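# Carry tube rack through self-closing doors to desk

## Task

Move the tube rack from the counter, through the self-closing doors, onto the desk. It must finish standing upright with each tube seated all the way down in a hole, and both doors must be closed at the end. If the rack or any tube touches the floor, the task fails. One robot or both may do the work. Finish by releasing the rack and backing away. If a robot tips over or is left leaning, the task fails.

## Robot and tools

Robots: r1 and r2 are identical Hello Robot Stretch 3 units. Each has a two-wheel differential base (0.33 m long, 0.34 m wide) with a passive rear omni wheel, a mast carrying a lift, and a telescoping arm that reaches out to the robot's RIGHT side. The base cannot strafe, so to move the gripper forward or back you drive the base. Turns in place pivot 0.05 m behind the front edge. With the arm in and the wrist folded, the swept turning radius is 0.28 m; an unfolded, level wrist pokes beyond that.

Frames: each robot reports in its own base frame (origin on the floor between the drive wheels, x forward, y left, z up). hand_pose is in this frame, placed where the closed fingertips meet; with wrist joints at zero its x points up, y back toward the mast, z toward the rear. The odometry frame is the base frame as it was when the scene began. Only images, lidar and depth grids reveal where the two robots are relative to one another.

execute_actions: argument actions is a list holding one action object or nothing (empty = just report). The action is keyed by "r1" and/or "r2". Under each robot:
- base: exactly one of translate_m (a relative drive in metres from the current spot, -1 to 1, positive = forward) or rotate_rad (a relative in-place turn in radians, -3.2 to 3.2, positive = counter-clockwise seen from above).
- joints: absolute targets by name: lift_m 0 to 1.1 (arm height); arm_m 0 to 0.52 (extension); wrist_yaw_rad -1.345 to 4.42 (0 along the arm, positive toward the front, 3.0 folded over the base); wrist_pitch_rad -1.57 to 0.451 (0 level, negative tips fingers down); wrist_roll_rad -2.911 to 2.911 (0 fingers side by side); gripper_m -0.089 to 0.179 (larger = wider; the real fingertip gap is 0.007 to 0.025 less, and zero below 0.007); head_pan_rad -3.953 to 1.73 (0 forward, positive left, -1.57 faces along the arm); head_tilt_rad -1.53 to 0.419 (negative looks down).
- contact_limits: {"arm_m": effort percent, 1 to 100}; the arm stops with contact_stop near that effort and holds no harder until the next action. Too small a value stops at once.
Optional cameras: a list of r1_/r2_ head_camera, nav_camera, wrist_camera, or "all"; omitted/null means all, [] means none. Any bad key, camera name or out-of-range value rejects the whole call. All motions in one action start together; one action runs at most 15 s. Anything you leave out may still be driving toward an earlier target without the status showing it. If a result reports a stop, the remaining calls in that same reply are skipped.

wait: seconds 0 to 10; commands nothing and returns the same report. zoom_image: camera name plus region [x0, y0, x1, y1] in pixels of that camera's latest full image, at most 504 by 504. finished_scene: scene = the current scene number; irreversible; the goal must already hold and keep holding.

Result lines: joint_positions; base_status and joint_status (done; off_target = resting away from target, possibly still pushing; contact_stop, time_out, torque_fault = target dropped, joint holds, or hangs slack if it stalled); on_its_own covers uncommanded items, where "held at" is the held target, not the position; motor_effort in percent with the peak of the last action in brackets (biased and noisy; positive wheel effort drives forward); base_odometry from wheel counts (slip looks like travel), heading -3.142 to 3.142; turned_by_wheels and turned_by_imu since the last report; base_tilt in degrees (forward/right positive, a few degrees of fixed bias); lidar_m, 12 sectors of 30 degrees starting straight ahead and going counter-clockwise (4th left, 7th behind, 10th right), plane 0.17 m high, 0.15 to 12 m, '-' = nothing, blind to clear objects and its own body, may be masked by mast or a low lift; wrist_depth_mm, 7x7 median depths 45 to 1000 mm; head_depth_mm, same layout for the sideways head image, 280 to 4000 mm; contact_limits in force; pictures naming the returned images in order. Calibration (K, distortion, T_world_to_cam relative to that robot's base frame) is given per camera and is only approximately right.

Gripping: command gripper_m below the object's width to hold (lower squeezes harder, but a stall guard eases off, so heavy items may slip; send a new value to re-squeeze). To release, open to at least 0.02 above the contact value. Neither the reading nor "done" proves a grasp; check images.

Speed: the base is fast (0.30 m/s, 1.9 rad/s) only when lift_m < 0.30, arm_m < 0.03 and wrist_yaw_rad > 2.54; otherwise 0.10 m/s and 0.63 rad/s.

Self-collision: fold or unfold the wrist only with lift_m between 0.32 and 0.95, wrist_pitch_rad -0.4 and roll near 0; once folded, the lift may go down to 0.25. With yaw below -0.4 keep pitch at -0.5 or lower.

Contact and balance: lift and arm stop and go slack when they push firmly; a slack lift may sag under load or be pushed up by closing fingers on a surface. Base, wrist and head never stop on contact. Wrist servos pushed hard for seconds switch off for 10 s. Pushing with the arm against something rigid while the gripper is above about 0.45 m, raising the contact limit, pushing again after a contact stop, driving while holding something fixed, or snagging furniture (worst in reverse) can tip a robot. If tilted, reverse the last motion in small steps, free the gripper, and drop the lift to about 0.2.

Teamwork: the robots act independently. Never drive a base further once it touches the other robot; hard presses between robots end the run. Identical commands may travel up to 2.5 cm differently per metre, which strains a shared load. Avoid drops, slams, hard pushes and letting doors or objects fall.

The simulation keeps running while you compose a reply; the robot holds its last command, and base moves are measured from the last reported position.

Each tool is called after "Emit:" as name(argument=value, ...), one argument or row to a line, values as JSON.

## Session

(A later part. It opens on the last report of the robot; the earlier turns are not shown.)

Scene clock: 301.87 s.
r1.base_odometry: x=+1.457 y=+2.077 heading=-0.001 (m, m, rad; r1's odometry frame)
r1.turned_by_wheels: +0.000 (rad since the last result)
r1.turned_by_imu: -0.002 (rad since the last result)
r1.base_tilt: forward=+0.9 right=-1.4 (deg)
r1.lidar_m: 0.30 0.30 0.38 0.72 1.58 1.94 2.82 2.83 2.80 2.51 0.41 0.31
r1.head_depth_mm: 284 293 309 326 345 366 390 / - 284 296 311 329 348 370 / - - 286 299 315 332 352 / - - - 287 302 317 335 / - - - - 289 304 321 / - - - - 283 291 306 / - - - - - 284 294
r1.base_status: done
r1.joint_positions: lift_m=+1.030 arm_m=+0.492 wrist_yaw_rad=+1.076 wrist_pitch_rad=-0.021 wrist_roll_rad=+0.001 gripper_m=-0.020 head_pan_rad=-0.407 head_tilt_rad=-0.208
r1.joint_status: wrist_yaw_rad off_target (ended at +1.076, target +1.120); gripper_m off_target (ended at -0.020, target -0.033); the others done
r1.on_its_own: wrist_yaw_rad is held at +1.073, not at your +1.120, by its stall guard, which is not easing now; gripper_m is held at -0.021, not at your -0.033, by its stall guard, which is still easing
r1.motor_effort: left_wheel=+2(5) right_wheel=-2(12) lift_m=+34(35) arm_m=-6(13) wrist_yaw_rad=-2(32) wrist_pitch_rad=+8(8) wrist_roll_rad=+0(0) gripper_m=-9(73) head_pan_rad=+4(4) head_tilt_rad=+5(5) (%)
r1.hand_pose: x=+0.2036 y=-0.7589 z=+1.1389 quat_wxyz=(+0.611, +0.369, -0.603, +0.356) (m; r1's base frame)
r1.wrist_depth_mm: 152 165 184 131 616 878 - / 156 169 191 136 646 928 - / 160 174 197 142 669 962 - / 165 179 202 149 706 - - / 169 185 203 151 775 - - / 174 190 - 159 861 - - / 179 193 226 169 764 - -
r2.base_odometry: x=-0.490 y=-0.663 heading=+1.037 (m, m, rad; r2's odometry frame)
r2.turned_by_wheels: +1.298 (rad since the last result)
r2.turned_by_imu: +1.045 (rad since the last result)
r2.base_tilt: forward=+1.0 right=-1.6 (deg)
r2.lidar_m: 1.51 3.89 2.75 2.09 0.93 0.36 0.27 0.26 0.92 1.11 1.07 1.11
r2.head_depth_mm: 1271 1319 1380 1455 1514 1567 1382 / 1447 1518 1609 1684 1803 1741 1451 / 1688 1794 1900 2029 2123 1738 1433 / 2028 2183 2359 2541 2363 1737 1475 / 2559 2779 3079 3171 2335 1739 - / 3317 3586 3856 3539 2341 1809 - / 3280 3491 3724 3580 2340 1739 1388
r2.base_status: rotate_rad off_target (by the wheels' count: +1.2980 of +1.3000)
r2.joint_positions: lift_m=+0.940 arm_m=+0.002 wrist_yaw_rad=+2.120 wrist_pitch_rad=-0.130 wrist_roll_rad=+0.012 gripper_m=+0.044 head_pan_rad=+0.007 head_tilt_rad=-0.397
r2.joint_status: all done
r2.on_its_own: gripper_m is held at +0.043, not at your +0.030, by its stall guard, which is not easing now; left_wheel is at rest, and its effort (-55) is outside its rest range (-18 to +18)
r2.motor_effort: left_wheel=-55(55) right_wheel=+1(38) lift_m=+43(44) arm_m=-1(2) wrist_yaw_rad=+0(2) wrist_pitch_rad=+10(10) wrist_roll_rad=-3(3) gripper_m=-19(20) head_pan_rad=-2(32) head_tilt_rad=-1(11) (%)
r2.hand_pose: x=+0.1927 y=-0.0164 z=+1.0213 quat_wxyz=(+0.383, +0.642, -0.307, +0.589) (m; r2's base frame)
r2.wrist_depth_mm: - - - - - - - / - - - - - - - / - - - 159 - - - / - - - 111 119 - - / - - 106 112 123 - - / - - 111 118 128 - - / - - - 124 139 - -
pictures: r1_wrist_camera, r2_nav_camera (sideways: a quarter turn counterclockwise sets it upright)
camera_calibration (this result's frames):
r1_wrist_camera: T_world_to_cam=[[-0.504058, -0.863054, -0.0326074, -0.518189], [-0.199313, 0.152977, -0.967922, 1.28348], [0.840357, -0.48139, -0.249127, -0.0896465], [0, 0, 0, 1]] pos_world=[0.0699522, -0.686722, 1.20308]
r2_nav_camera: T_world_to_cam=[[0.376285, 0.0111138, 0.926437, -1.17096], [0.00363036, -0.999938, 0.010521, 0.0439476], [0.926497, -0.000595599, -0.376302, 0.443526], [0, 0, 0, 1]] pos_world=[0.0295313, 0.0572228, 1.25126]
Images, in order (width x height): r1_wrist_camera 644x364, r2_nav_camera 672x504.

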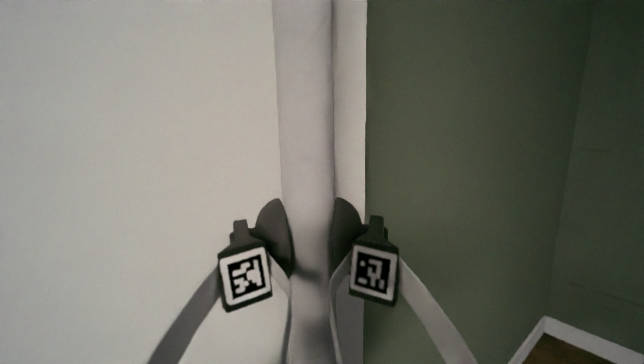

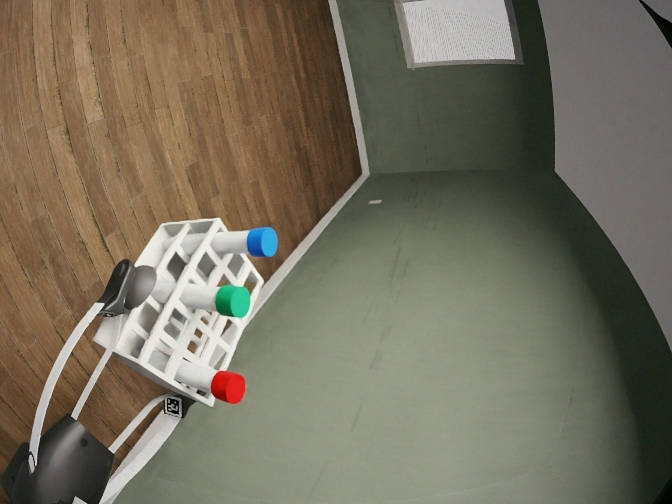

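Emit:
execute_actions(
  actions=[
    {"r1":{"base":{"translate_m":-0.08},"joints":{"arm_m":0.485,"wrist_yaw_rad":1.06,"gripper_m":-0.037}},"r2":{"base":{"translate_m":0.4}}},
  ],
  cameras=["r1_wrist_camera","r2_nav_camera"],
)

Scene clock: 312.57 s.
r1.base_odometry: x=+1.377 y=+2.077 heading=+0.000 (m, m, rad; r1's odometry frame)
r1.turned_by_wheels: +0.000 (rad since the last result)
r1.turned_by_imu: -0.002 (rad since the last result)
r1.base_tilt: forward=+0.7 right=-1.5 (deg)
r1.lidar_m: 0.37 0.38 0.48 0.90 1.57 1.92 2.73 2.75 2.83 2.52 0.46 0.37
r1.head_depth_mm: 332 347 365 386 407 430 460 / 323 338 355 374 394 417 444 / 314 328 345 362 381 403 427 / 306 320 335 351 370 390 412 / 298 311 326 341 359 377 399 / 291 303 317 332 348 366 386 / 286 296 309 323 337 355 375
r1.base_status: done
r1.joint_positions: lift_m=+1.030 arm_m=+0.485 wrist_yaw_rad=+1.083 wrist_pitch_rad=-0.021 wrist_roll_rad=+0.001 gripper_m=-0.021 head_pan_rad=-0.407 head_tilt_rad=-0.208
r1.joint_status: wrist_yaw_rad off_target (ended at +1.083, target +1.060); gripper_m off_target (ended at -0.021, target -0.037); the others done
r1.on_its_own: gripper_m is held at -0.022, not at your -0.037, by its stall guard, which is not easing now; wrist_yaw_rad is at rest, and its effort (-20) is outside its rest range (-12 to +12)
r1.motor_effort: left_wheel=+7(7) right_wheel=-7(14) lift_m=+35(34) arm_m=-3(9) wrist_yaw_rad=-20(20) wrist_pitch_rad=+8(8) wrist_roll_rad=+0(0) gripper_m=-24(83) head_pan_rad=+4(4) head_tilt_rad=+5(5) (%)
r1.hand_pose: x=+0.2045 y=-0.7499 z=+1.1388 quat_wxyz=(+0.610, +0.371, -0.602, +0.358) (m; r1's base frame)
r1.wrist_depth_mm: 160 172 185 135 715 - - / 165 177 190 139 759 - - / 170 183 199 143 783 - - / 175 188 206 149 840 - - / 180 194 208 152 881 - - / 184 199 - 157 990 - - / 191 204 230 249 923 - -
r2.base_odometry: x=-0.287 y=-0.319 heading=+1.036 (m, m, rad; r2's odometry frame)
r2.turned_by_wheels: +0.000 (rad since the last result)
r2.turned_by_imu: +0.002 (rad since the last result)
r2.base_tilt: forward=+1.0 right=-1.7 (deg)
r2.lidar_m: 1.24 3.47 3.23 2.02 2.31 0.85 0.63 0.63 1.23 0.90 0.87 0.90
r2.head_depth_mm: 1023 1071 1120 1174 1231 1291 1305 / 1169 1233 1300 1365 1450 1546 1430 / 1375 1457 1549 1652 1760 1702 1425 / 1649 1772 1901 2074 2135 1740 1472 / 2068 2272 2491 2784 2347 1737 - / 2780 3119 3438 3436 2333 1797 - / 3011 3172 3372 3494 2331 1730 1389
r2.base_status: done
r2.joint_positions: lift_m=+0.940 arm_m=+0.002 wrist_yaw_rad=+2.120 wrist_pitch_rad=-0.130 wrist_roll_rad=+0.012 gripper_m=+0.044 head_pan_rad=+0.007 head_tilt_rad=-0.397
r2.joint_status: not commanded
r2.on_its_own: gripper_m is held at +0.043, not at your +0.030, by its stall guard, which is not easing now
r2.motor_effort: left_wheel=-1(50) right_wheel=+1(7) lift_m=+43(43) arm_m=-1(2) wrist_yaw_rad=+0(1) wrist_pitch_rad=+10(10) wrist_roll_rad=-3(3) gripper_m=-20(20) head_pan_rad=-3(3) head_tilt_rad=-1(1) (%)
r2.hand_pose: x=+0.1927 y=-0.0164 z=+1.0213 quat_wxyz=(+0.383, +0.642, -0.307, +0.589) (m; r2's base frame)
r2.wrist_depth_mm: - - - - - - 971 / - - - 111 - - - / - - - 118 - - 996 / - - - 112 119 - 981 / - - 106 112 123 - 985 / - - 111 117 128 - 990 / - - - 124 138 - 974
pictures: r1_wrist_camera, r2_nav_camera (sideways: a quarter turn counterclockwise sets it upright)
camera_calibration (this result's frames):
r1_wrist_camera: T_world_to_cam=[[-0.497382, -0.866919, -0.0325885, -0.514261], [-0.201091, 0.151752, -0.967747, 1.28136], [0.843904, -0.474787, -0.249809, -0.0811316], [0, 0, 0, 1]] pos_world=[0.0703533, -0.678791, 1.203]
r2_nav_camera: T_world_to_cam=[[0.376286, 0.0111143, 0.926437, -1.17096], [0.00363177, -0.999938, 0.010521, 0.0439476], [0.926496, -0.00059431, -0.376304, 0.443527], [0, 0, 0, 1]] pos_world=[0.0295311, 0.0572229, 1.25126]
Images, in order (width x height): r1_wrist_camera 644x364, r2_nav_camera 672x504.

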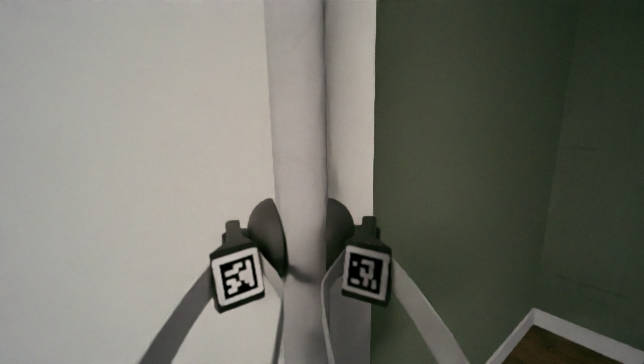

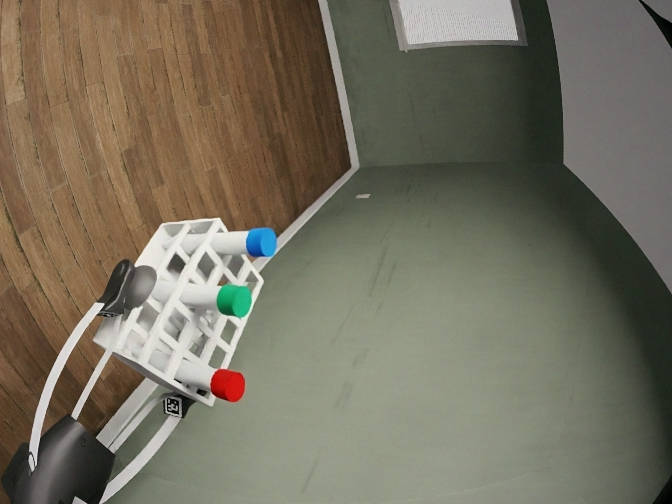

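Emit:
execute_actions(
  actions=[
    {"r1":{"base":{"translate_m":-0.08},"joints":{"arm_m":0.455,"wrist_yaw_rad":1.13,"gripper_m":-0.033}},"r2":{"base":{"rotate_rad":0.9}}},
  ],
  cameras=["r1_wrist_camera","r2_nav_camera"],
)

Scene clock: 317.10 s.
r1.base_odometry: x=+1.297 y=+2.077 heading=+0.000 (m, m, rad; r1's odometry frame)
r1.turned_by_wheels: +0.000 (rad since the last result)
r1.turned_by_imu: -0.001 (rad since the last result)
r1.base_tilt: forward=+1.0 right=-1.6 (deg)
r1.lidar_m: 0.43 0.46 0.57 1.08 1.55 1.91 2.66 2.68 2.84 2.54 0.51 0.43
r1.head_depth_mm: 373 392 411 432 458 483 515 / 367 385 403 424 448 473 502 / 362 378 396 416 439 465 491 / 356 371 389 410 430 453 481 / 349 365 383 401 422 446 470 / 345 360 376 395 414 437 462 / 340 354 370 387 407 428 452
r1.base_status: done
r1.joint_positions: lift_m=+1.030 arm_m=+0.455 wrist_yaw_rad=+1.075 wrist_pitch_rad=-0.021 wrist_roll_rad=+0.001 gripper_m=-0.023 head_pan_rad=-0.407 head_tilt_rad=-0.208
r1.joint_status: wrist_yaw_rad off_target (ended at +1.075, target +1.130); gripper_m off_target (ended at -0.023, target -0.033); the others done
r1.on_its_own: wrist_yaw_rad is held at +1.076, not at your +1.130, by its stall guard, which is not easing now; gripper_m is held at -0.024, not at your -0.033, by its stall guard, which is still easing
r1.motor_effort: left_wheel=+1(10) right_wheel=-2(11) lift_m=+35(35) arm_m=-7(14) wrist_yaw_rad=+1(45) wrist_pitch_rad=+8(8) wrist_roll_rad=+0(0) gripper_m=-17(73) head_pan_rad=+4(5) head_tilt_rad=+6(6) (%)
r1.hand_pose: x=+0.2035 y=-0.7221 z=+1.1390 quat_wxyz=(+0.611, +0.369, -0.604, +0.355) (m; r1's base frame)
r1.wrist_depth_mm: 170 178 191 135 855 - - / 174 184 197 140 899 - - / 179 190 203 147 955 - - / 185 196 210 154 989 - - / 191 204 215 154 - - - / 198 210 220 163 - - - / 203 216 236 176 - - -
r2.base_odometry: x=-0.287 y=-0.319 heading=+1.936 (m, m, rad; r2's odometry frame)
r2.turned_by_wheels: +0.900 (rad since the last result)
r2.turned_by_imu: +0.887 (rad since the last result)
r2.base_tilt: forward=+1.0 right=-1.7 (deg)
r2.lidar_m: 3.59 1.94 2.29 1.00 0.66 0.63 1.24 0.95 0.87 0.88 1.09 2.21
r2.head_depth_mm: 2979 3150 3389 3432 2349 1751 1390 / 3077 3318 3556 3545 2353 1735 1431 / 3223 3493 3740 3570 2339 1737 1423 / 3374 3649 3968 3544 2342 1750 1474 / 3561 3796 - 3580 2350 1739 - / 3313 3469 3632 3562 2334 1806 - / 2868 2965 3078 3060 2347 1736 1383
r2.base_status: done
r2.joint_positions: lift_m=+0.940 arm_m=+0.002 wrist_yaw_rad=+2.120 wrist_pitch_rad=-0.130 wrist_roll_rad=+0.012 gripper_m=+0.044 head_pan_rad=+0.007 head_tilt_rad=-0.397
r2.joint_status: not commanded
r2.on_its_own: gripper_m is held at +0.043, not at your +0.030, by its stall guard, which is not easing now
r2.motor_effort: left_wheel=-2(4) right_wheel=+3(6) lift_m=+43(43) arm_m=-2(2) wrist_yaw_rad=+0(1) wrist_pitch_rad=+10(10) wrist_roll_rad=-3(3) gripper_m=-20(19) head_pan_rad=-1(2) head_tilt_rad=-1(1) (%)
r2.hand_pose: x=+0.1927 y=-0.0164 z=+1.0213 quat_wxyz=(+0.383, +0.642, -0.307, +0.589) (m; r2's base frame)
r2.wrist_depth_mm: - - - - - - - / - - 194 112 - - - / - - - 157 - - - / - - - 111 119 - - / - - 106 112 122 - - / - - 111 117 128 - - / - - - 124 137 - -
pictures: r1_wrist_camera, r2_nav_camera (sideways: a quarter turn counterclockwise sets it upright)
camera_calibration (this result's frames):
r1_wrist_camera: T_world_to_cam=[[-0.504779, -0.862633, -0.0325942, -0.486089], [-0.199151, 0.153108, -0.967934, 1.27793], [0.839962, -0.482102, -0.24908, -0.072357], [0, 0, 0, 1]] pos_world=[0.0699097, -0.649861, 1.20308]
r2_nav_camera: T_world_to_cam=[[0.376286, 0.0111143, 0.926437, -1.17096], [0.00363169, -0.999938, 0.010521, 0.0439476], [0.926496, -0.000594379, -0.376303, 0.443527], [0, 0, 0, 1]] pos_world=[0.0295311, 0.0572229, 1.25126]
Images, in order (width x height): r1_wrist_camera 644x364, r2_nav_camera 672x504.

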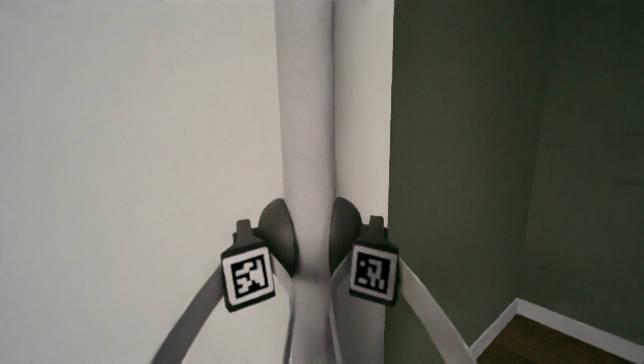

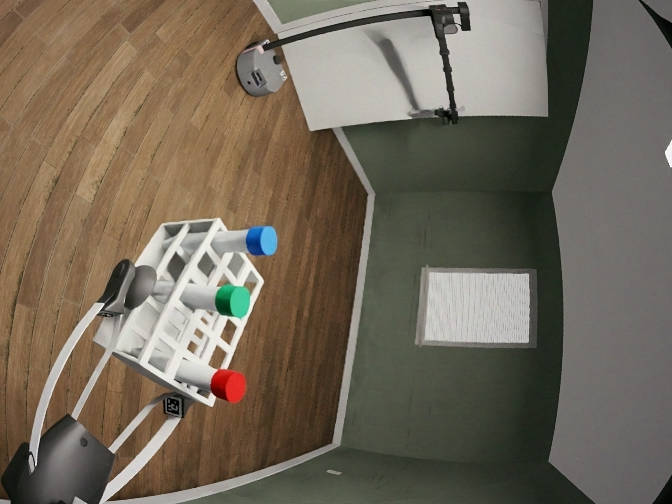

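Emit:
execute_actions(
  actions=[
    {"r1":{"base":{"translate_m":-0.07},"joints":{"arm_m":0.42,"wrist_yaw_rad":1.08,"gripper_m":-0.037}},"r2":{"base":{"rotate_rad":0.2}}},
  ],
  cameras=["r1_wrist_camera"],
)

Scene clock: 322.07 s.
r1.base_odometry: x=+1.227 y=+2.077 heading=+0.000 (m, m, rad; r1's odometry frame)
r1.turned_by_wheels: +0.000 (rad since the last result)
r1.turned_by_imu: -0.001 (rad since the last result)
r1.base_tilt: forward=+0.8 right=-1.5 (deg)
r1.lidar_m: 0.48 0.53 0.65 1.23 1.54 1.89 2.59 2.60 2.85 2.56 0.53 0.48
r1.head_depth_mm: 401 420 442 465 489 518 550 / 399 418 438 460 486 515 546 / 395 414 433 458 481 509 539 / 394 411 431 452 478 503 535 / 389 408 428 449 473 500 529 / 388 405 424 445 469 495 524 / 384 403 421 441 465 491 518
r1.base_status: done
r1.joint_positions: lift_m=+1.030 arm_m=+0.420 wrist_yaw_rad=+1.040 wrist_pitch_rad=-0.021 wrist_roll_rad=+0.001 gripper_m=-0.030 head_pan_rad=-0.407 head_tilt_rad=-0.208
r1.joint_status: wrist_yaw_rad off_target (ended at +1.040, target +1.080); gripper_m off_target (ended at -0.030, target -0.037); the others done
r1.on_its_own: wrist_yaw_rad is held at +1.037, not at your +1.080, by its stall guard, which is not easing now; gripper_m is held at -0.031, not at your -0.037, by its stall guard, which is still easing
r1.motor_effort: left_wheel=+2(9) right_wheel=-3(10) lift_m=+34(35) arm_m=-7(12) wrist_yaw_rad=-2(34) wrist_pitch_rad=+8(8) wrist_roll_rad=+0(0) gripper_m=-23(80) head_pan_rad=+4(5) head_tilt_rad=+5(6) (%)
r1.hand_pose: x=+0.1991 y=-0.6948 z=+1.1389 quat_wxyz=(+0.617, +0.358, -0.610, +0.345) (m; r1's base frame)
r1.wrist_depth_mm: 176 183 194 136 - - - / 180 189 200 141 - - - / 187 195 208 148 - - - / 192 202 214 154 - - - / 199 209 219 155 - - - / 207 217 224 163 - - - / 214 223 241 176 - - -
r2.base_odometry: x=-0.287 y=-0.319 heading=+2.136 (m, m, rad; r2's odometry frame)
r2.turned_by_wheels: +0.200 (rad since the last result)
r2.turned_by_imu: +0.197 (rad since the last result)
r2.base_tilt: forward=+1.0 right=-1.6 (deg)
r2.lidar_m: 2.53 1.88 1.82 0.81 0.63 0.64 1.18 0.89 0.87 0.92 1.31 3.55
r2.head_depth_mm: 3149 3314 3538 3546 2370 1739 1385 / 3357 3632 3760 3577 2326 1734 1444 / 3574 3874 - 3592 2349 1734 1428 / 3276 3535 3836 3618 2345 1735 1411 / 2928 3122 3313 3312 2343 1736 - / 2127 2236 2413 2586 2341 1807 - / 2038 2163 2329 2491 2045 1744 1387
r2.base_status: done
r2.joint_positions: lift_m=+0.940 arm_m=+0.002 wrist_yaw_rad=+2.120 wrist_pitch_rad=-0.130 wrist_roll_rad=+0.012 gripper_m=+0.044 head_pan_rad=+0.007 head_tilt_rad=-0.397
r2.joint_status: not commanded
r2.on_its_own: gripper_m is held at +0.043, not at your +0.030, by its stall guard, which is not easing now
r2.motor_effort: left_wheel=-2(4) right_wheel=+3(7) lift_m=+43(43) arm_m=-2(1) wrist_yaw_rad=+0(0) wrist_pitch_rad=+10(10) wrist_roll_rad=-3(3) gripper_m=-19(20) head_pan_rad=-3(3) head_tilt_rad=-1(1) (%)
r2.hand_pose: x=+0.1927 y=-0.0164 z=+1.0213 quat_wxyz=(+0.383, +0.642, -0.307, +0.589) (m; r2's base frame)
r2.wrist_depth_mm: - - - - - - - / - - - - - - - / - - - 158 - - - / - - - 111 119 - - / - - 106 111 122 - - / - - 111 117 128 - - / - - - 124 138 - -
pictures: r1_wrist_camera
camera_calibration (this result's frames):
r1_wrist_camera: T_world_to_cam=[[-0.534405, -0.8446, -0.0325864, -0.44632], [-0.193947, 0.160059, -0.967867, 1.27652], [0.822676, -0.510913, -0.249344, -0.0718192], [0, 0, 0, 1]] pos_world=[0.0681465, -0.617974, 1.20305]
Images, in order (width x height): r1_wrist_camera 644x364.

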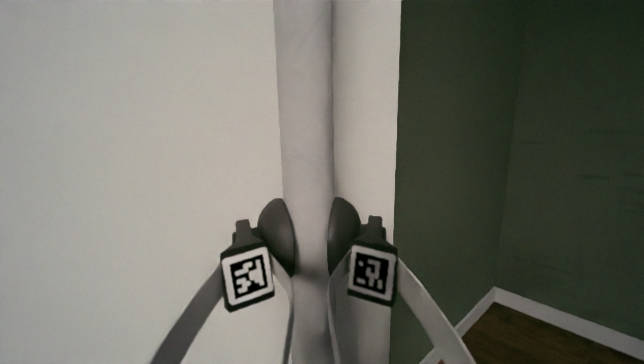

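Retracted slightly too much; longer base step, gentler arm.

Emit:
execute_actions(
  actions=[
    {"r1":{"base":{"translate_m":-0.07},"joints":{"arm_m":0.39,"wrist_yaw_rad":1.05,"gripper_m":-0.033}},"r2":{"base":{"translate_m":1.0}}},
  ],
  cameras=["r1_wrist_camera"],
)

Scene clock: 336.23 s.
r1.base_odometry: x=+1.157 y=+2.077 heading=+0.000 (m, m, rad; r1's odometry frame)
r1.turned_by_wheels: +0.000 (rad since the last result)
r1.turned_by_imu: -0.003 (rad since the last result)
r1.base_tilt: forward=+0.8 right=-1.3 (deg)
r1.lidar_m: 0.53 0.61 0.73 1.39 1.53 1.87 1.05 2.53 2.87 2.57 0.56 0.52
r1.head_depth_mm: 426 446 467 491 517 548 581 / 426 446 467 491 519 548 582 / 427 447 468 493 522 549 583 / 427 446 468 494 520 551 582 / 428 447 471 494 520 549 584 / 429 448 470 495 522 550 584 / 429 448 472 495 521 551 586
r1.base_status: done
r1.joint_positions: lift_m=+1.030 arm_m=+0.390 wrist_yaw_rad=+1.050 wrist_pitch_rad=-0.022 wrist_roll_rad=+0.001 gripper_m=-0.023 head_pan_rad=-0.407 head_tilt_rad=-0.208
r1.joint_status: gripper_m off_target (ended at -0.023, target -0.033); the others done
r1.on_its_own: gripper_m is held at -0.024, not at your -0.033, by its stall guard, which is not easing now
r1.motor_effort: left_wheel=+3(7) right_wheel=-2(9) lift_m=+35(34) arm_m=-6(10) wrist_yaw_rad=+0(22) wrist_pitch_rad=+8(8) wrist_roll_rad=+0(0) gripper_m=-21(71) head_pan_rad=+5(5) head_tilt_rad=+6(5) (%)
r1.hand_pose: x=+0.2004 y=-0.6625 z=+1.1387 quat_wxyz=(+0.616, +0.361, -0.608, +0.348) (m; r1's base frame)
r1.wrist_depth_mm: 186 191 196 137 - - - / 193 197 204 142 - - - / 199 204 211 148 - - - / 206 211 220 154 - - - / 213 220 227 156 - - - / 222 229 - 165 - - - / 231 236 248 249 - - -
r2.base_odometry: x=-0.822 y=+0.525 heading=+2.136 (m, m, rad; r2's odometry frame)
r2.turned_by_wheels: +0.000 (rad since the last result)
r2.turned_by_imu: +0.004 (rad since the last result)
r2.base_tilt: forward=+1.0 right=-1.7 (deg)
r2.lidar_m: 2.31 1.51 1.06 1.84 1.46 1.43 1.91 1.45 1.42 1.50 2.15 2.72
r2.head_depth_mm: 2378 2521 2671 2816 2341 1743 1384 / 2547 2703 2903 3028 2342 1731 1423 / 2693 2893 3115 3248 2340 1735 1427 / 2495 2661 2870 3028 2338 1737 1404 / 2188 2331 2503 2678 2340 1740 - / 1959 2050 2206 2335 2147 1748 - / 1245 1285 1384 1490 1614 1682 1385
r2.base_status: done
r2.joint_positions: lift_m=+0.940 arm_m=+0.002 wrist_yaw_rad=+2.120 wrist_pitch_rad=-0.130 wrist_roll_rad=+0.012 gripper_m=+0.044 head_pan_rad=+0.007 head_tilt_rad=-0.397
r2.joint_status: not commanded
r2.on_its_own: gripper_m is held at +0.043, not at your +0.030, by its stall guard, which is not easing now
r2.motor_effort: left_wheel=-2(3) right_wheel=+2(7) lift_m=+43(43) arm_m=-1(1) wrist_yaw_rad=-1(0) wrist_pitch_rad=+10(10) wrist_roll_rad=-3(3) gripper_m=-19(19) head_pan_rad=-3(2) head_tilt_rad=-1(2) (%)
r2.hand_pose: x=+0.1927 y=-0.0164 z=+1.0213 quat_wxyz=(+0.383, +0.642, -0.307, +0.589) (m; r2's base frame)
r2.wrist_depth_mm: - 830 - - - - - / - - - - - - - / - - - 158 - - - / - - - 111 119 - - / - - 106 112 122 - - / - - 111 117 128 - - / - - - 124 138 - -
pictures: r1_wrist_camera
camera_calibration (this result's frames):
r1_wrist_camera: T_world_to_cam=[[-0.52578, -0.849997, -0.0325668, -0.423665], [-0.196069, 0.158359, -0.967719, 1.27059], [0.827715, -0.502422, -0.249919, -0.0511395], [0, 0, 0, 1]] pos_world=[0.0686964, -0.587016, 1.20299]
Images, in order (width x height): r1_wrist_camera 644x364.

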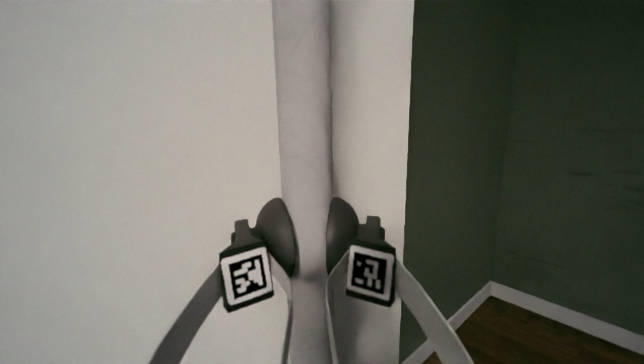

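Emit:
execute_actions(
  actions=[
    {"r1":{"base":{"translate_m":-0.06},"joints":{"arm_m":0.345,"wrist_yaw_rad":1.06,"gripper_m":-0.037}}},
  ],
  cameras=["r1_wrist_camera","r2_nav_camera"],
)

Emit:
execute_actions(
  actions=[
    {"r1":{"base":{"translate_m":-0.05},"joints":{"arm_m":0.29,"wrist_yaw_rad":1.07,"gripper_m":-0.033}}},
  ],
  cameras=["r1_wrist_camera"],
)

Scene clock: 340.43 s.
r1.base_odometry: x=+1.097 y=+2.077 heading=+0.000 (m, m, rad; r1's odometry frame)
r1.turned_by_wheels: +0.000 (rad since the last result)
r1.turned_by_imu: -0.001 (rad since the last result)
r1.base_tilt: forward=+0.8 right=-1.5 (deg)
r1.lidar_m: 0.56 0.67 0.81 1.51 1.52 1.87 0.99 2.48 2.88 2.58 0.56 0.54
r1.head_depth_mm: 438 458 479 504 531 560 592 / 441 461 485 508 535 567 600 / 445 466 488 514 543 575 609 / 449 471 495 519 549 580 616 / 453 476 499 525 553 588 624 / 457 479 503 531 563 594 633 / 462 484 509 536 566 600 639
r1.base_status: done
r1.joint_positions: lift_m=+1.030 arm_m=+0.345 wrist_yaw_rad=+1.036 wrist_pitch_rad=-0.022 wrist_roll_rad=+0.001 gripper_m=-0.033 head_pan_rad=-0.407 head_tilt_rad=-0.208
r1.joint_status: wrist_yaw_rad off_target (ended at +1.036, target +1.060); gripper_m off_target (ended at -0.033, target -0.037); the others done
r1.on_its_own: wrist_yaw_rad is at rest, and its effort (+20) is outside its rest range (-12 to +12)
r1.motor_effort: left_wheel=-2(7) right_wheel=+3(9) lift_m=+34(35) arm_m=-8(10) wrist_yaw_rad=+20(22) wrist_pitch_rad=+8(8) wrist_roll_rad=+0(0) gripper_m=-26(78) head_pan_rad=+5(4) head_tilt_rad=+5(5) (%)
r1.hand_pose: x=+0.1986 y=-0.6207 z=+1.1387 quat_wxyz=(+0.618, +0.357, -0.610, +0.343) (m; r1's base frame)
r1.wrist_depth_mm: 196 199 201 140 209 - - / 203 206 208 145 217 - - / 210 212 216 151 226 - - / 218 221 224 155 235 - - / 227 230 232 157 - - - / 236 238 242 170 - - - / 247 249 255 252 267 - -
r2.base_odometry: x=-0.822 y=+0.525 heading=+2.136 (m, m, rad; r2's odometry frame)
r2.turned_by_wheels: +0.000 (rad since the last result)
r2.turned_by_imu: +0.000 (rad since the last result)
r2.base_tilt: forward=+1.0 right=-1.7 (deg)
r2.lidar_m: 2.33 1.44 1.01 1.83 1.46 1.43 1.91 1.45 1.41 1.50 2.15 2.71
r2.head_depth_mm: 2395 2536 2686 2841 2334 1733 1385 / 2536 2699 2875 3020 2334 1748 1424 / 2710 2874 3106 3243 2346 1747 1424 / 2484 2672 2852 3065 2347 1751 1470 / 2186 2313 2485 2652 2346 1744 - / 1966 2066 2195 2324 2134 1715 - / 1181 1233 1316 1419 1540 1642 1379
r2.base_status: not commanded
r2.joint_positions: lift_m=+0.940 arm_m=+0.002 wrist_yaw_rad=+2.120 wrist_pitch_rad=-0.130 wrist_roll_rad=+0.012 gripper_m=+0.044 head_pan_rad=+0.007 head_tilt_rad=-0.397
r2.joint_status: not commanded
r2.on_its_own: gripper_m is held at +0.043, not at your +0.030, by its stall guard, which is not easing now
r2.motor_effort: left_wheel=-2(2) right_wheel=+2(2) lift_m=+43(43) arm_m=-2(2) wrist_yaw_rad=-1(0) wrist_pitch_rad=+10(10) wrist_roll_rad=-3(3) gripper_m=-20(19) head_pan_rad=-3(3) head_tilt_rad=-1(2) (%)
r2.hand_pose: x=+0.1927 y=-0.0164 z=+1.0213 quat_wxyz=(+0.383, +0.642, -0.307, +0.589) (m; r2's base frame)
r2.wrist_depth_mm: - 812 - - - - - / - - - - - - - / - - - 159 - - - / - - - 111 119 - - / - - 106 112 122 - - / - - 111 118 128 - - / - - - 124 138 - -
pictures: r1_wrist_camera, r2_nav_camera (sideways: a quarter turn counterclockwise sets it upright)
camera_calibration (this result's frames):
r1_wrist_camera: T_world_to_cam=[[-0.537799, -0.842445, -0.0325533, -0.382098], [-0.194075, 0.161284, -0.967638, 1.26486], [0.820431, -0.514076, -0.250236, -0.0341002], [0, 0, 0, 1]] pos_world=[0.0679632, -0.543429, 1.20296]
r2_nav_camera: T_world_to_cam=[[0.376286, 0.0111143, 0.926437, -1.17096], [0.00363166, -0.999938, 0.010521, 0.0439476], [0.926496, -0.000594409, -0.376303, 0.443527], [0, 0, 0, 1]] pos_world=[0.0295311, 0.0572229, 1.25126]
Images, in order (width x height): r1_wrist_camera 644x364, r2_nav_camera 672x504.

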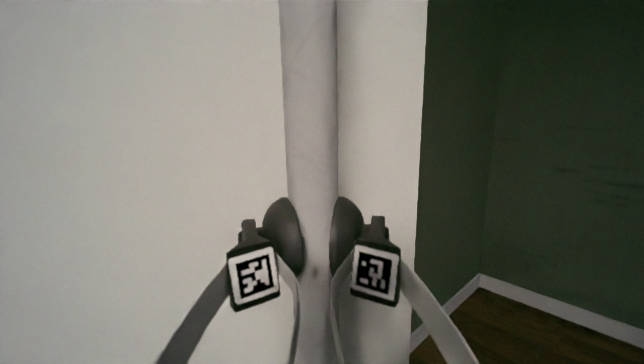

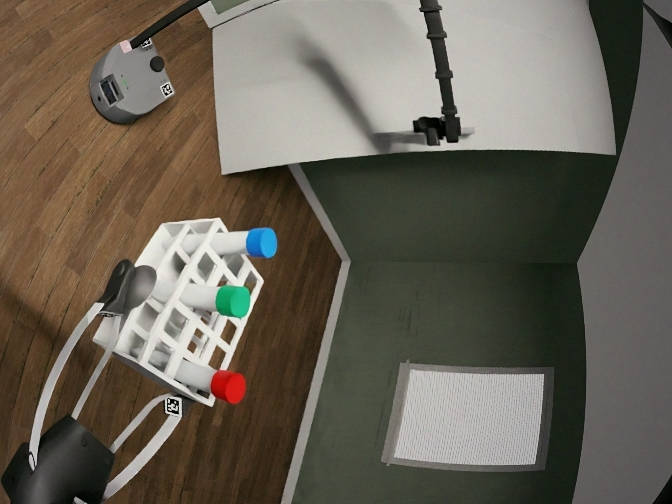

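Scene clock: 342.47 s.
r1.base_odometry: x=+1.047 y=+2.077 heading=+0.000 (m, m, rad; r1's odometry frame)
r1.turned_by_wheels: +0.000 (rad since the last result)
r1.turned_by_imu: -0.001 (rad since the last result)
r1.base_tilt: forward=+0.7 right=-1.4 (deg)
r1.lidar_m: 0.58 0.72 0.87 1.50 1.51 1.85 0.94 2.42 2.90 2.59 0.56 0.55
r1.head_depth_mm: 439 457 480 504 531 558 592 / 446 466 487 513 541 571 606 / 453 475 497 524 552 583 621 / 461 483 506 532 565 597 634 / 469 490 515 545 574 609 650 / 477 499 525 555 589 623 664 / 485 511 535 565 598 637 683
r1.base_status: done
r1.joint_positions: lift_m=+1.030 arm_m=+0.291 wrist_yaw_rad=+0.979 wrist_pitch_rad=-0.023 wrist_roll_rad=+0.001 gripper_m=-0.024 head_pan_rad=-0.407 head_tilt_rad=-0.208
r1.joint_status: wrist_yaw_rad off_target (ended at +0.979, target +1.070); gripper_m off_target (ended at -0.024, target -0.033); the others done
r1.on_its_own: wrist_yaw_rad is held at +0.998, not at your +1.070, by its stall guard, which is not easing now; gripper_m is held at -0.024, not at your -0.033, by its stall guard, which is still easing; wrist_yaw_rad is at rest, and its effort (+15) is outside its rest range (-12 to +12)
r1.motor_effort: left_wheel=-2(11) right_wheel=+3(15) lift_m=+35(35) arm_m=-9(11) wrist_yaw_rad=+15(47) wrist_pitch_rad=+8(8) wrist_roll_rad=+0(0) gripper_m=-3(26) head_pan_rad=+5(4) head_tilt_rad=+5(6) (%)
r1.hand_pose: x=+0.1908 y=-0.5781 z=+1.1384 quat_wxyz=(+0.628, +0.340, -0.620, +0.325) (m; r1's base frame)
r1.wrist_depth_mm: 201 202 204 140 208 - - / 208 209 211 147 216 - - / 216 217 219 151 225 - - / 223 225 227 157 235 - - / 233 235 236 158 - - - / 243 244 244 173 - - - / 254 253 257 255 264 - -
r2.base_odometry: x=-0.822 y=+0.525 heading=+2.136 (m, m, rad; r2's odometry frame)
r2.turned_by_wheels: +0.000 (rad since the last result)
r2.turned_by_imu: +0.000 (rad since the last result)
r2.base_tilt: forward=+1.0 right=-1.6 (deg)
r2.lidar_m: 2.33 1.36 0.96 1.83 1.46 1.43 1.91 1.45 1.42 1.50 2.14 2.71
r2.head_depth_mm: 2380 2534 2690 2843 2342 1738 1383 / 2566 2693 2877 3037 2333 1738 1434 / 2705 2899 3092 3259 2337 1734 1428 / 2499 2690 2849 3068 2358 1743 1405 / 2190 2338 2495 2667 2340 1744 - / 1964 2077 2193 2348 2233 1665 - / 1118 1179 1250 1349 1466 1574 1384
r2.base_status: not commanded
r2.joint_positions: lift_m=+0.940 arm_m=+0.002 wrist_yaw_rad=+2.120 wrist_pitch_rad=-0.130 wrist_roll_rad=+0.012 gripper_m=+0.044 head_pan_rad=+0.007 head_tilt_rad=-0.397
r2.joint_status: not commanded
r2.on_its_own: gripper_m is held at +0.043, not at your +0.030, by its stall guard, which is not easing now
r2.motor_effort: left_wheel=-2(2) right_wheel=+2(2) lift_m=+43(43) arm_m=-1(1) wrist_yaw_rad=+0(0) wrist_pitch_rad=+10(10) wrist_roll_rad=-3(3) gripper_m=-19(20) head_pan_rad=-2(2) head_tilt_rad=-1(1) (%)
r2.hand_pose: x=+0.1927 y=-0.0164 z=+1.0213 quat_wxyz=(+0.383, +0.642, -0.307, +0.589) (m; r2's base frame)
r2.wrist_depth_mm: - 759 - - - - - / - - - - - - - / - - - 158 - - - / - - - 111 118 - - / - - 106 112 123 - - / - - 111 117 128 - - / - - - 124 138 - -
pictures: r1_wrist_camera
camera_calibration (this result's frames):
r1_wrist_camera: T_world_to_cam=[[-0.584828, -0.810508, -0.0324589, -0.323008], [-0.185309, 0.172454, -0.96743, 1.26081], [0.789707, -0.559765, -0.251051, -0.0254499], [0, 0, 0, 1]] pos_world=[0.0648335, -0.493478, 1.20287]
Images, in order (width x height): r1_wrist_camera 644x364.

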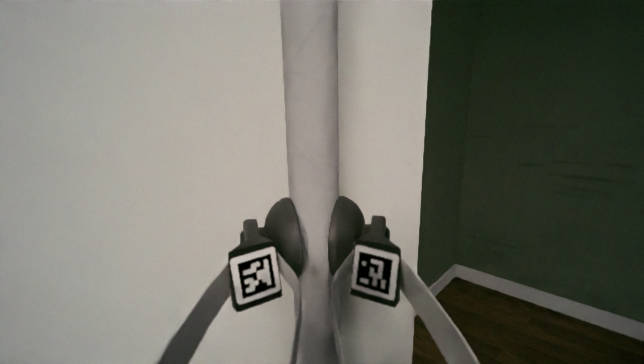

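Emit:
execute_actions(
  actions=[
    {"r1":{"base":{"translate_m":-0.06},"joints":{"arm_m":0.265,"wrist_yaw_rad":1.0,"gripper_m":-0.037}}},
  ],
  cameras=["r1_wrist_camera","r2_nav_camera"],
)

Scene clock: 347.50 s.
r1.base_odometry: x=+0.987 y=+2.077 heading=+0.000 (m, m, rad; r1's odometry frame)
r1.turned_by_wheels: +0.000 (rad since the last result)
r1.turned_by_imu: -0.001 (rad since the last result)
r1.base_tilt: forward=+0.8 right=-1.6 (deg)
r1.lidar_m: 0.61 0.78 0.93 1.49 1.50 1.84 0.88 2.36 2.85 2.60 0.56 0.56
r1.head_depth_mm: 447 466 488 511 538 568 600 / 457 477 500 526 553 584 620 / 468 488 511 539 568 604 637 / 479 501 526 555 587 621 660 / 491 515 539 570 605 641 683 / 503 528 558 587 623 663 710 / 517 543 571 605 642 688 731
r1.base_status: done
r1.joint_positions: lift_m=+1.030 arm_m=+0.265 wrist_yaw_rad=+1.023 wrist_pitch_rad=-0.023 wrist_roll_rad=+0.001 gripper_m=-0.033 head_pan_rad=-0.407 head_tilt_rad=-0.208
r1.joint_status: wrist_yaw_rad off_target (ended at +1.023, target +1.000); gripper_m off_target (ended at -0.033, target -0.037); the others done
r1.on_its_own: wrist_yaw_rad is at rest, and its effort (-19) is outside its rest range (-12 to +12)
r1.motor_effort: left_wheel=+7(7) right_wheel=-8(8) lift_m=+34(36) arm_m=-4(11) wrist_yaw_rad=-19(19) wrist_pitch_rad=+8(8) wrist_roll_rad=+0(0) gripper_m=-25(80) head_pan_rad=+4(4) head_tilt_rad=+5(6) (%)
r1.hand_pose: x=+0.1968 y=-0.5435 z=+1.1384 quat_wxyz=(+0.621, +0.353, -0.613, +0.339) (m; r1's base frame)
r1.wrist_depth_mm: 219 216 210 143 201 - - / 229 224 217 147 209 - - / 237 231 225 152 218 - - / 249 243 236 158 226 - - / 259 253 247 159 237 - - / 271 264 256 169 - - - / 286 277 269 256 256 - -
r2.base_odometry: x=-0.822 y=+0.525 heading=+2.136 (m, m, rad; r2's odometry frame)
r2.turned_by_wheels: +0.000 (rad since the last result)
r2.turned_by_imu: +0.000 (rad since the last result)
r2.base_tilt: forward=+0.9 right=-1.6 (deg)
r2.lidar_m: 2.32 1.29 0.90 1.83 1.46 1.43 1.90 1.45 1.42 1.50 2.14 2.71
r2.head_depth_mm: 2377 2522 2698 2859 2326 1736 1382 / 2548 2683 2908 3038 2351 1741 1429 / 2692 2905 3093 3248 2347 1752 1427 / 2500 2664 2877 3067 2341 1746 1472 / 2209 2339 2491 2695 2339 1748 - / 1966 2061 2195 2342 2223 1668 - / 1761 1123 1183 1274 1391 1528 1385
r2.base_status: not commanded
r2.joint_positions: lift_m=+0.940 arm_m=+0.002 wrist_yaw_rad=+2.120 wrist_pitch_rad=-0.130 wrist_roll_rad=+0.012 gripper_m=+0.044 head_pan_rad=+0.007 head_tilt_rad=-0.397
r2.joint_status: not commanded
r2.on_its_own: gripper_m is held at +0.043, not at your +0.030, by its stall guard, which is not easing now
r2.motor_effort: left_wheel=-2(2) right_wheel=+2(2) lift_m=+43(43) arm_m=-2(2) wrist_yaw_rad=+1(1) wrist_pitch_rad=+10(10) wrist_roll_rad=-3(3) gripper_m=-19(20) head_pan_rad=-2(2) head_tilt_rad=-2(2) (%)
r2.hand_pose: x=+0.1927 y=-0.0164 z=+1.0213 quat_wxyz=(+0.383, +0.642, -0.307, +0.589) (m; r2's base frame)
r2.wrist_depth_mm: - 719 791 - - - - / - - - 910 - - - / - - - 157 - - - / - - - 112 119 - - / - - 106 112 122 - - / - - 111 117 127 - - / - - - 124 139 - -
pictures: r1_wrist_camera, r2_nav_camera (sideways: a quarter turn counterclockwise sets it upright)
camera_calibration (this result's frames):
r1_wrist_camera: T_world_to_cam=[[-0.549273, -0.835012, -0.0324535, -0.3118], [-0.192837, 0.164446, -0.967353, 1.25291], [0.813088, -0.525083, -0.251347, 0.00378362], [0, 0, 0, 1]] pos_world=[0.0672677, -0.464406, 1.20284]
r2_nav_camera: T_world_to_cam=[[0.376286, 0.0111142, 0.926437, -1.17096], [0.00363157, -0.999938, 0.010521, 0.0439476], [0.926496, -0.00059449, -0.376303, 0.443527], [0, 0, 0, 1]] pos_world=[0.0295311, 0.0572229, 1.25126]
Images, in order (width x height): r1_wrist_camera 644x364, r2_nav_camera 672x504.

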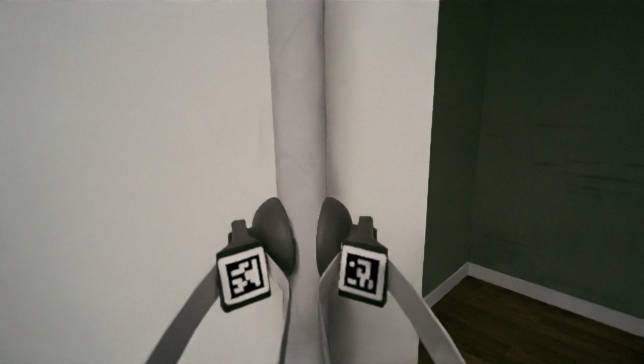

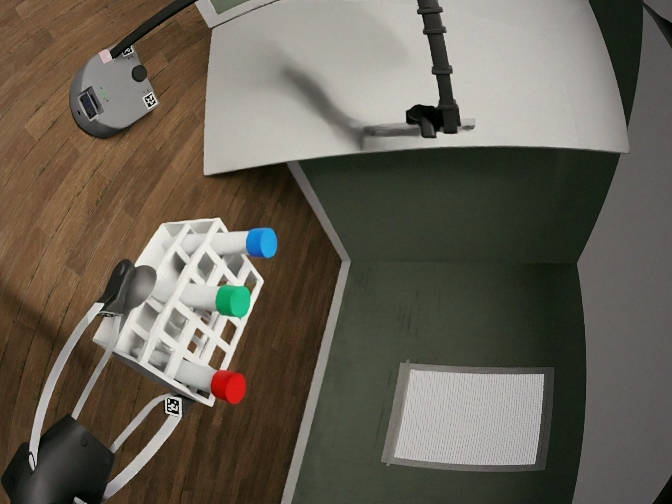

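Emit:
execute_actions(
  actions=[
    {"r1":{"base":{"translate_m":-0.04},"joints":{"arm_m":0.215,"wrist_yaw_rad":1.03,"gripper_m":-0.033}},"r2":{"base":{"translate_m":0.9}}},
  ],
  cameras=["r1_wrist_camera","r2_nav_camera"],
)

Scene clock: 368.37 s.
r1.base_odometry: x=+0.947 y=+2.077 heading=+0.000 (m, m, rad; r1's odometry frame)
r1.turned_by_wheels: +0.000 (rad since the last result)
r1.turned_by_imu: -0.004 (rad since the last result)
r1.base_tilt: forward=+0.8 right=-1.6 (deg)
r1.lidar_m: 0.62 0.82 0.98 1.49 1.49 1.83 2.32 2.33 0.61 2.60 0.55 0.55
r1.head_depth_mm: 440 457 478 501 527 556 588 / 451 470 492 518 547 573 611 / 465 485 510 537 566 599 637 / 480 502 527 558 589 623 663 / 495 519 547 578 611 650 693 / 510 537 566 600 637 679 726 / 531 556 588 625 667 711 762
r1.base_status: done
r1.joint_positions: lift_m=+1.030 arm_m=+0.215 wrist_yaw_rad=+1.019 wrist_pitch_rad=-0.023 wrist_roll_rad=+0.001 gripper_m=-0.026 head_pan_rad=-0.407 head_tilt_rad=-0.208
r1.joint_status: gripper_m off_target (ended at -0.026, target -0.033); the others done
r1.on_its_own: gripper_m is held at -0.027, not at your -0.033, by its stall guard, which is not easing now
r1.motor_effort: left_wheel=-1(5) right_wheel=+1(12) lift_m=+35(36) arm_m=-8(7) wrist_yaw_rad=+9(17) wrist_pitch_rad=+8(9) wrist_roll_rad=+0(0) gripper_m=-20(64) head_pan_rad=+5(4) head_tilt_rad=+5(5) (%)
r1.hand_pose: x=+0.1963 y=-0.4944 z=+1.1383 quat_wxyz=(+0.621, +0.352, -0.613, +0.337) (m; r1's base frame)
r1.wrist_depth_mm: 234 224 215 141 199 - - / 242 233 223 149 207 - - / 253 244 233 157 214 - - / 267 254 242 161 222 - - / 280 267 255 161 232 - - / 294 280 267 171 - - - / 311 293 277 255 255 - -
r2.base_odometry: x=-1.304 y=+1.285 heading=+2.136 (m, m, rad; r2's odometry frame)
r2.turned_by_wheels: +0.000 (rad since the last result)
r2.turned_by_imu: +0.003 (rad since the last result)
r2.base_tilt: forward=+1.1 right=-1.6 (deg)
r2.lidar_m: 1.65 1.28 0.50 0.90 1.88 2.17 2.33 1.95 1.92 2.02 2.01 1.96
r2.head_depth_mm: 1700 1812 1921 2043 2121 1747 1384 / 1820 1922 2055 2217 2269 1737 1430 / 1939 2076 2211 2401 2358 1750 1437 / 1748 1878 2010 2201 2217 1730 1409 / 1548 1637 1737 1880 2013 1741 - / 1377 1449 1540 1635 1753 1744 - / 1245 1313 1381 1462 1540 1613 1388
r2.base_status: done
r2.joint_positions: lift_m=+0.940 arm_m=+0.002 wrist_yaw_rad=+2.120 wrist_pitch_rad=-0.130 wrist_roll_rad=+0.012 gripper_m=+0.044 head_pan_rad=+0.007 head_tilt_rad=-0.397
r2.joint_status: not commanded
r2.on_its_own: gripper_m is held at +0.043, not at your +0.030, by its stall guard, which is not easing now
r2.motor_effort: left_wheel=-2(2) right_wheel=+2(6) lift_m=+43(43) arm_m=-1(2) wrist_yaw_rad=+1(0) wrist_pitch_rad=+10(10) wrist_roll_rad=-3(3) gripper_m=-20(20) head_pan_rad=-2(3) head_tilt_rad=-1(2) (%)
r2.hand_pose: x=+0.1927 y=-0.0164 z=+1.0213 quat_wxyz=(+0.383, +0.642, -0.307, +0.589) (m; r2's base frame)
r2.wrist_depth_mm: 431 - - - - - - / 447 - - - - - - / 470 - - 159 - - - / 499 - - 112 119 - - / 539 - 106 112 122 - - / 698 543 111 118 128 - - / 811 - - 124 137 - -
pictures: r1_wrist_camera, r2_nav_camera (sideways: a quarter turn counterclockwise sets it upright)
camera_calibration (this result's frames):
r1_wrist_camera: T_world_to_cam=[[-0.552074, -0.833164, -0.0324407, -0.269666], [-0.192504, 0.165221, -0.967287, 1.24494], [0.811268, -0.52777, -0.251601, 0.0291963], [0, 0, 0, 1]] pos_world=[0.0670934, -0.414956, 1.20281]
r2_nav_camera: T_world_to_cam=[[0.376286, 0.0111144, 0.926437, -1.17096], [0.00363196, -0.999938, 0.010521, 0.0439476], [0.926496, -0.000594132, -0.376303, 0.443527], [0, 0, 0, 1]] pos_world=[0.0295311, 0.0572229, 1.25126]
Images, in order (width x height): r1_wrist_camera 644x364, r2_nav_camera 672x504.

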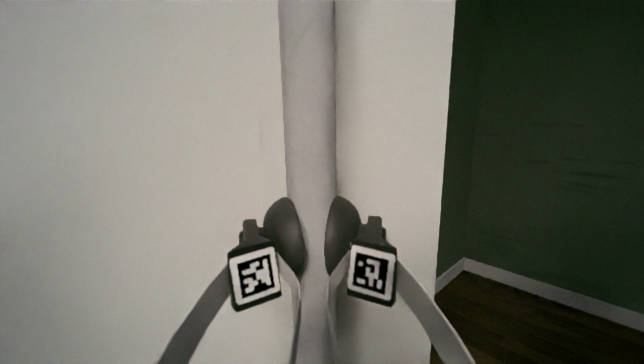

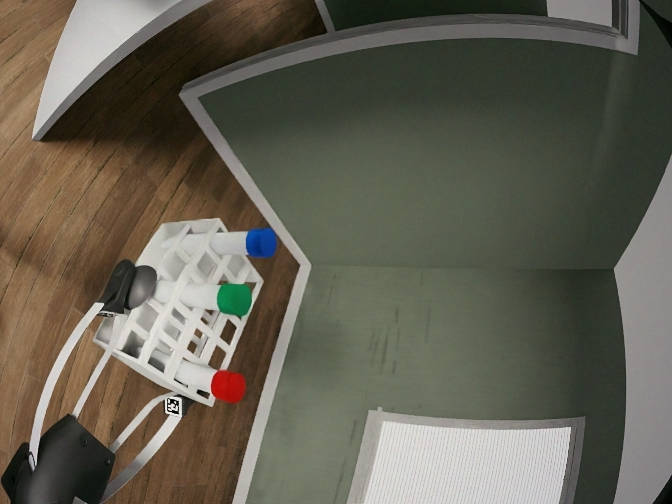

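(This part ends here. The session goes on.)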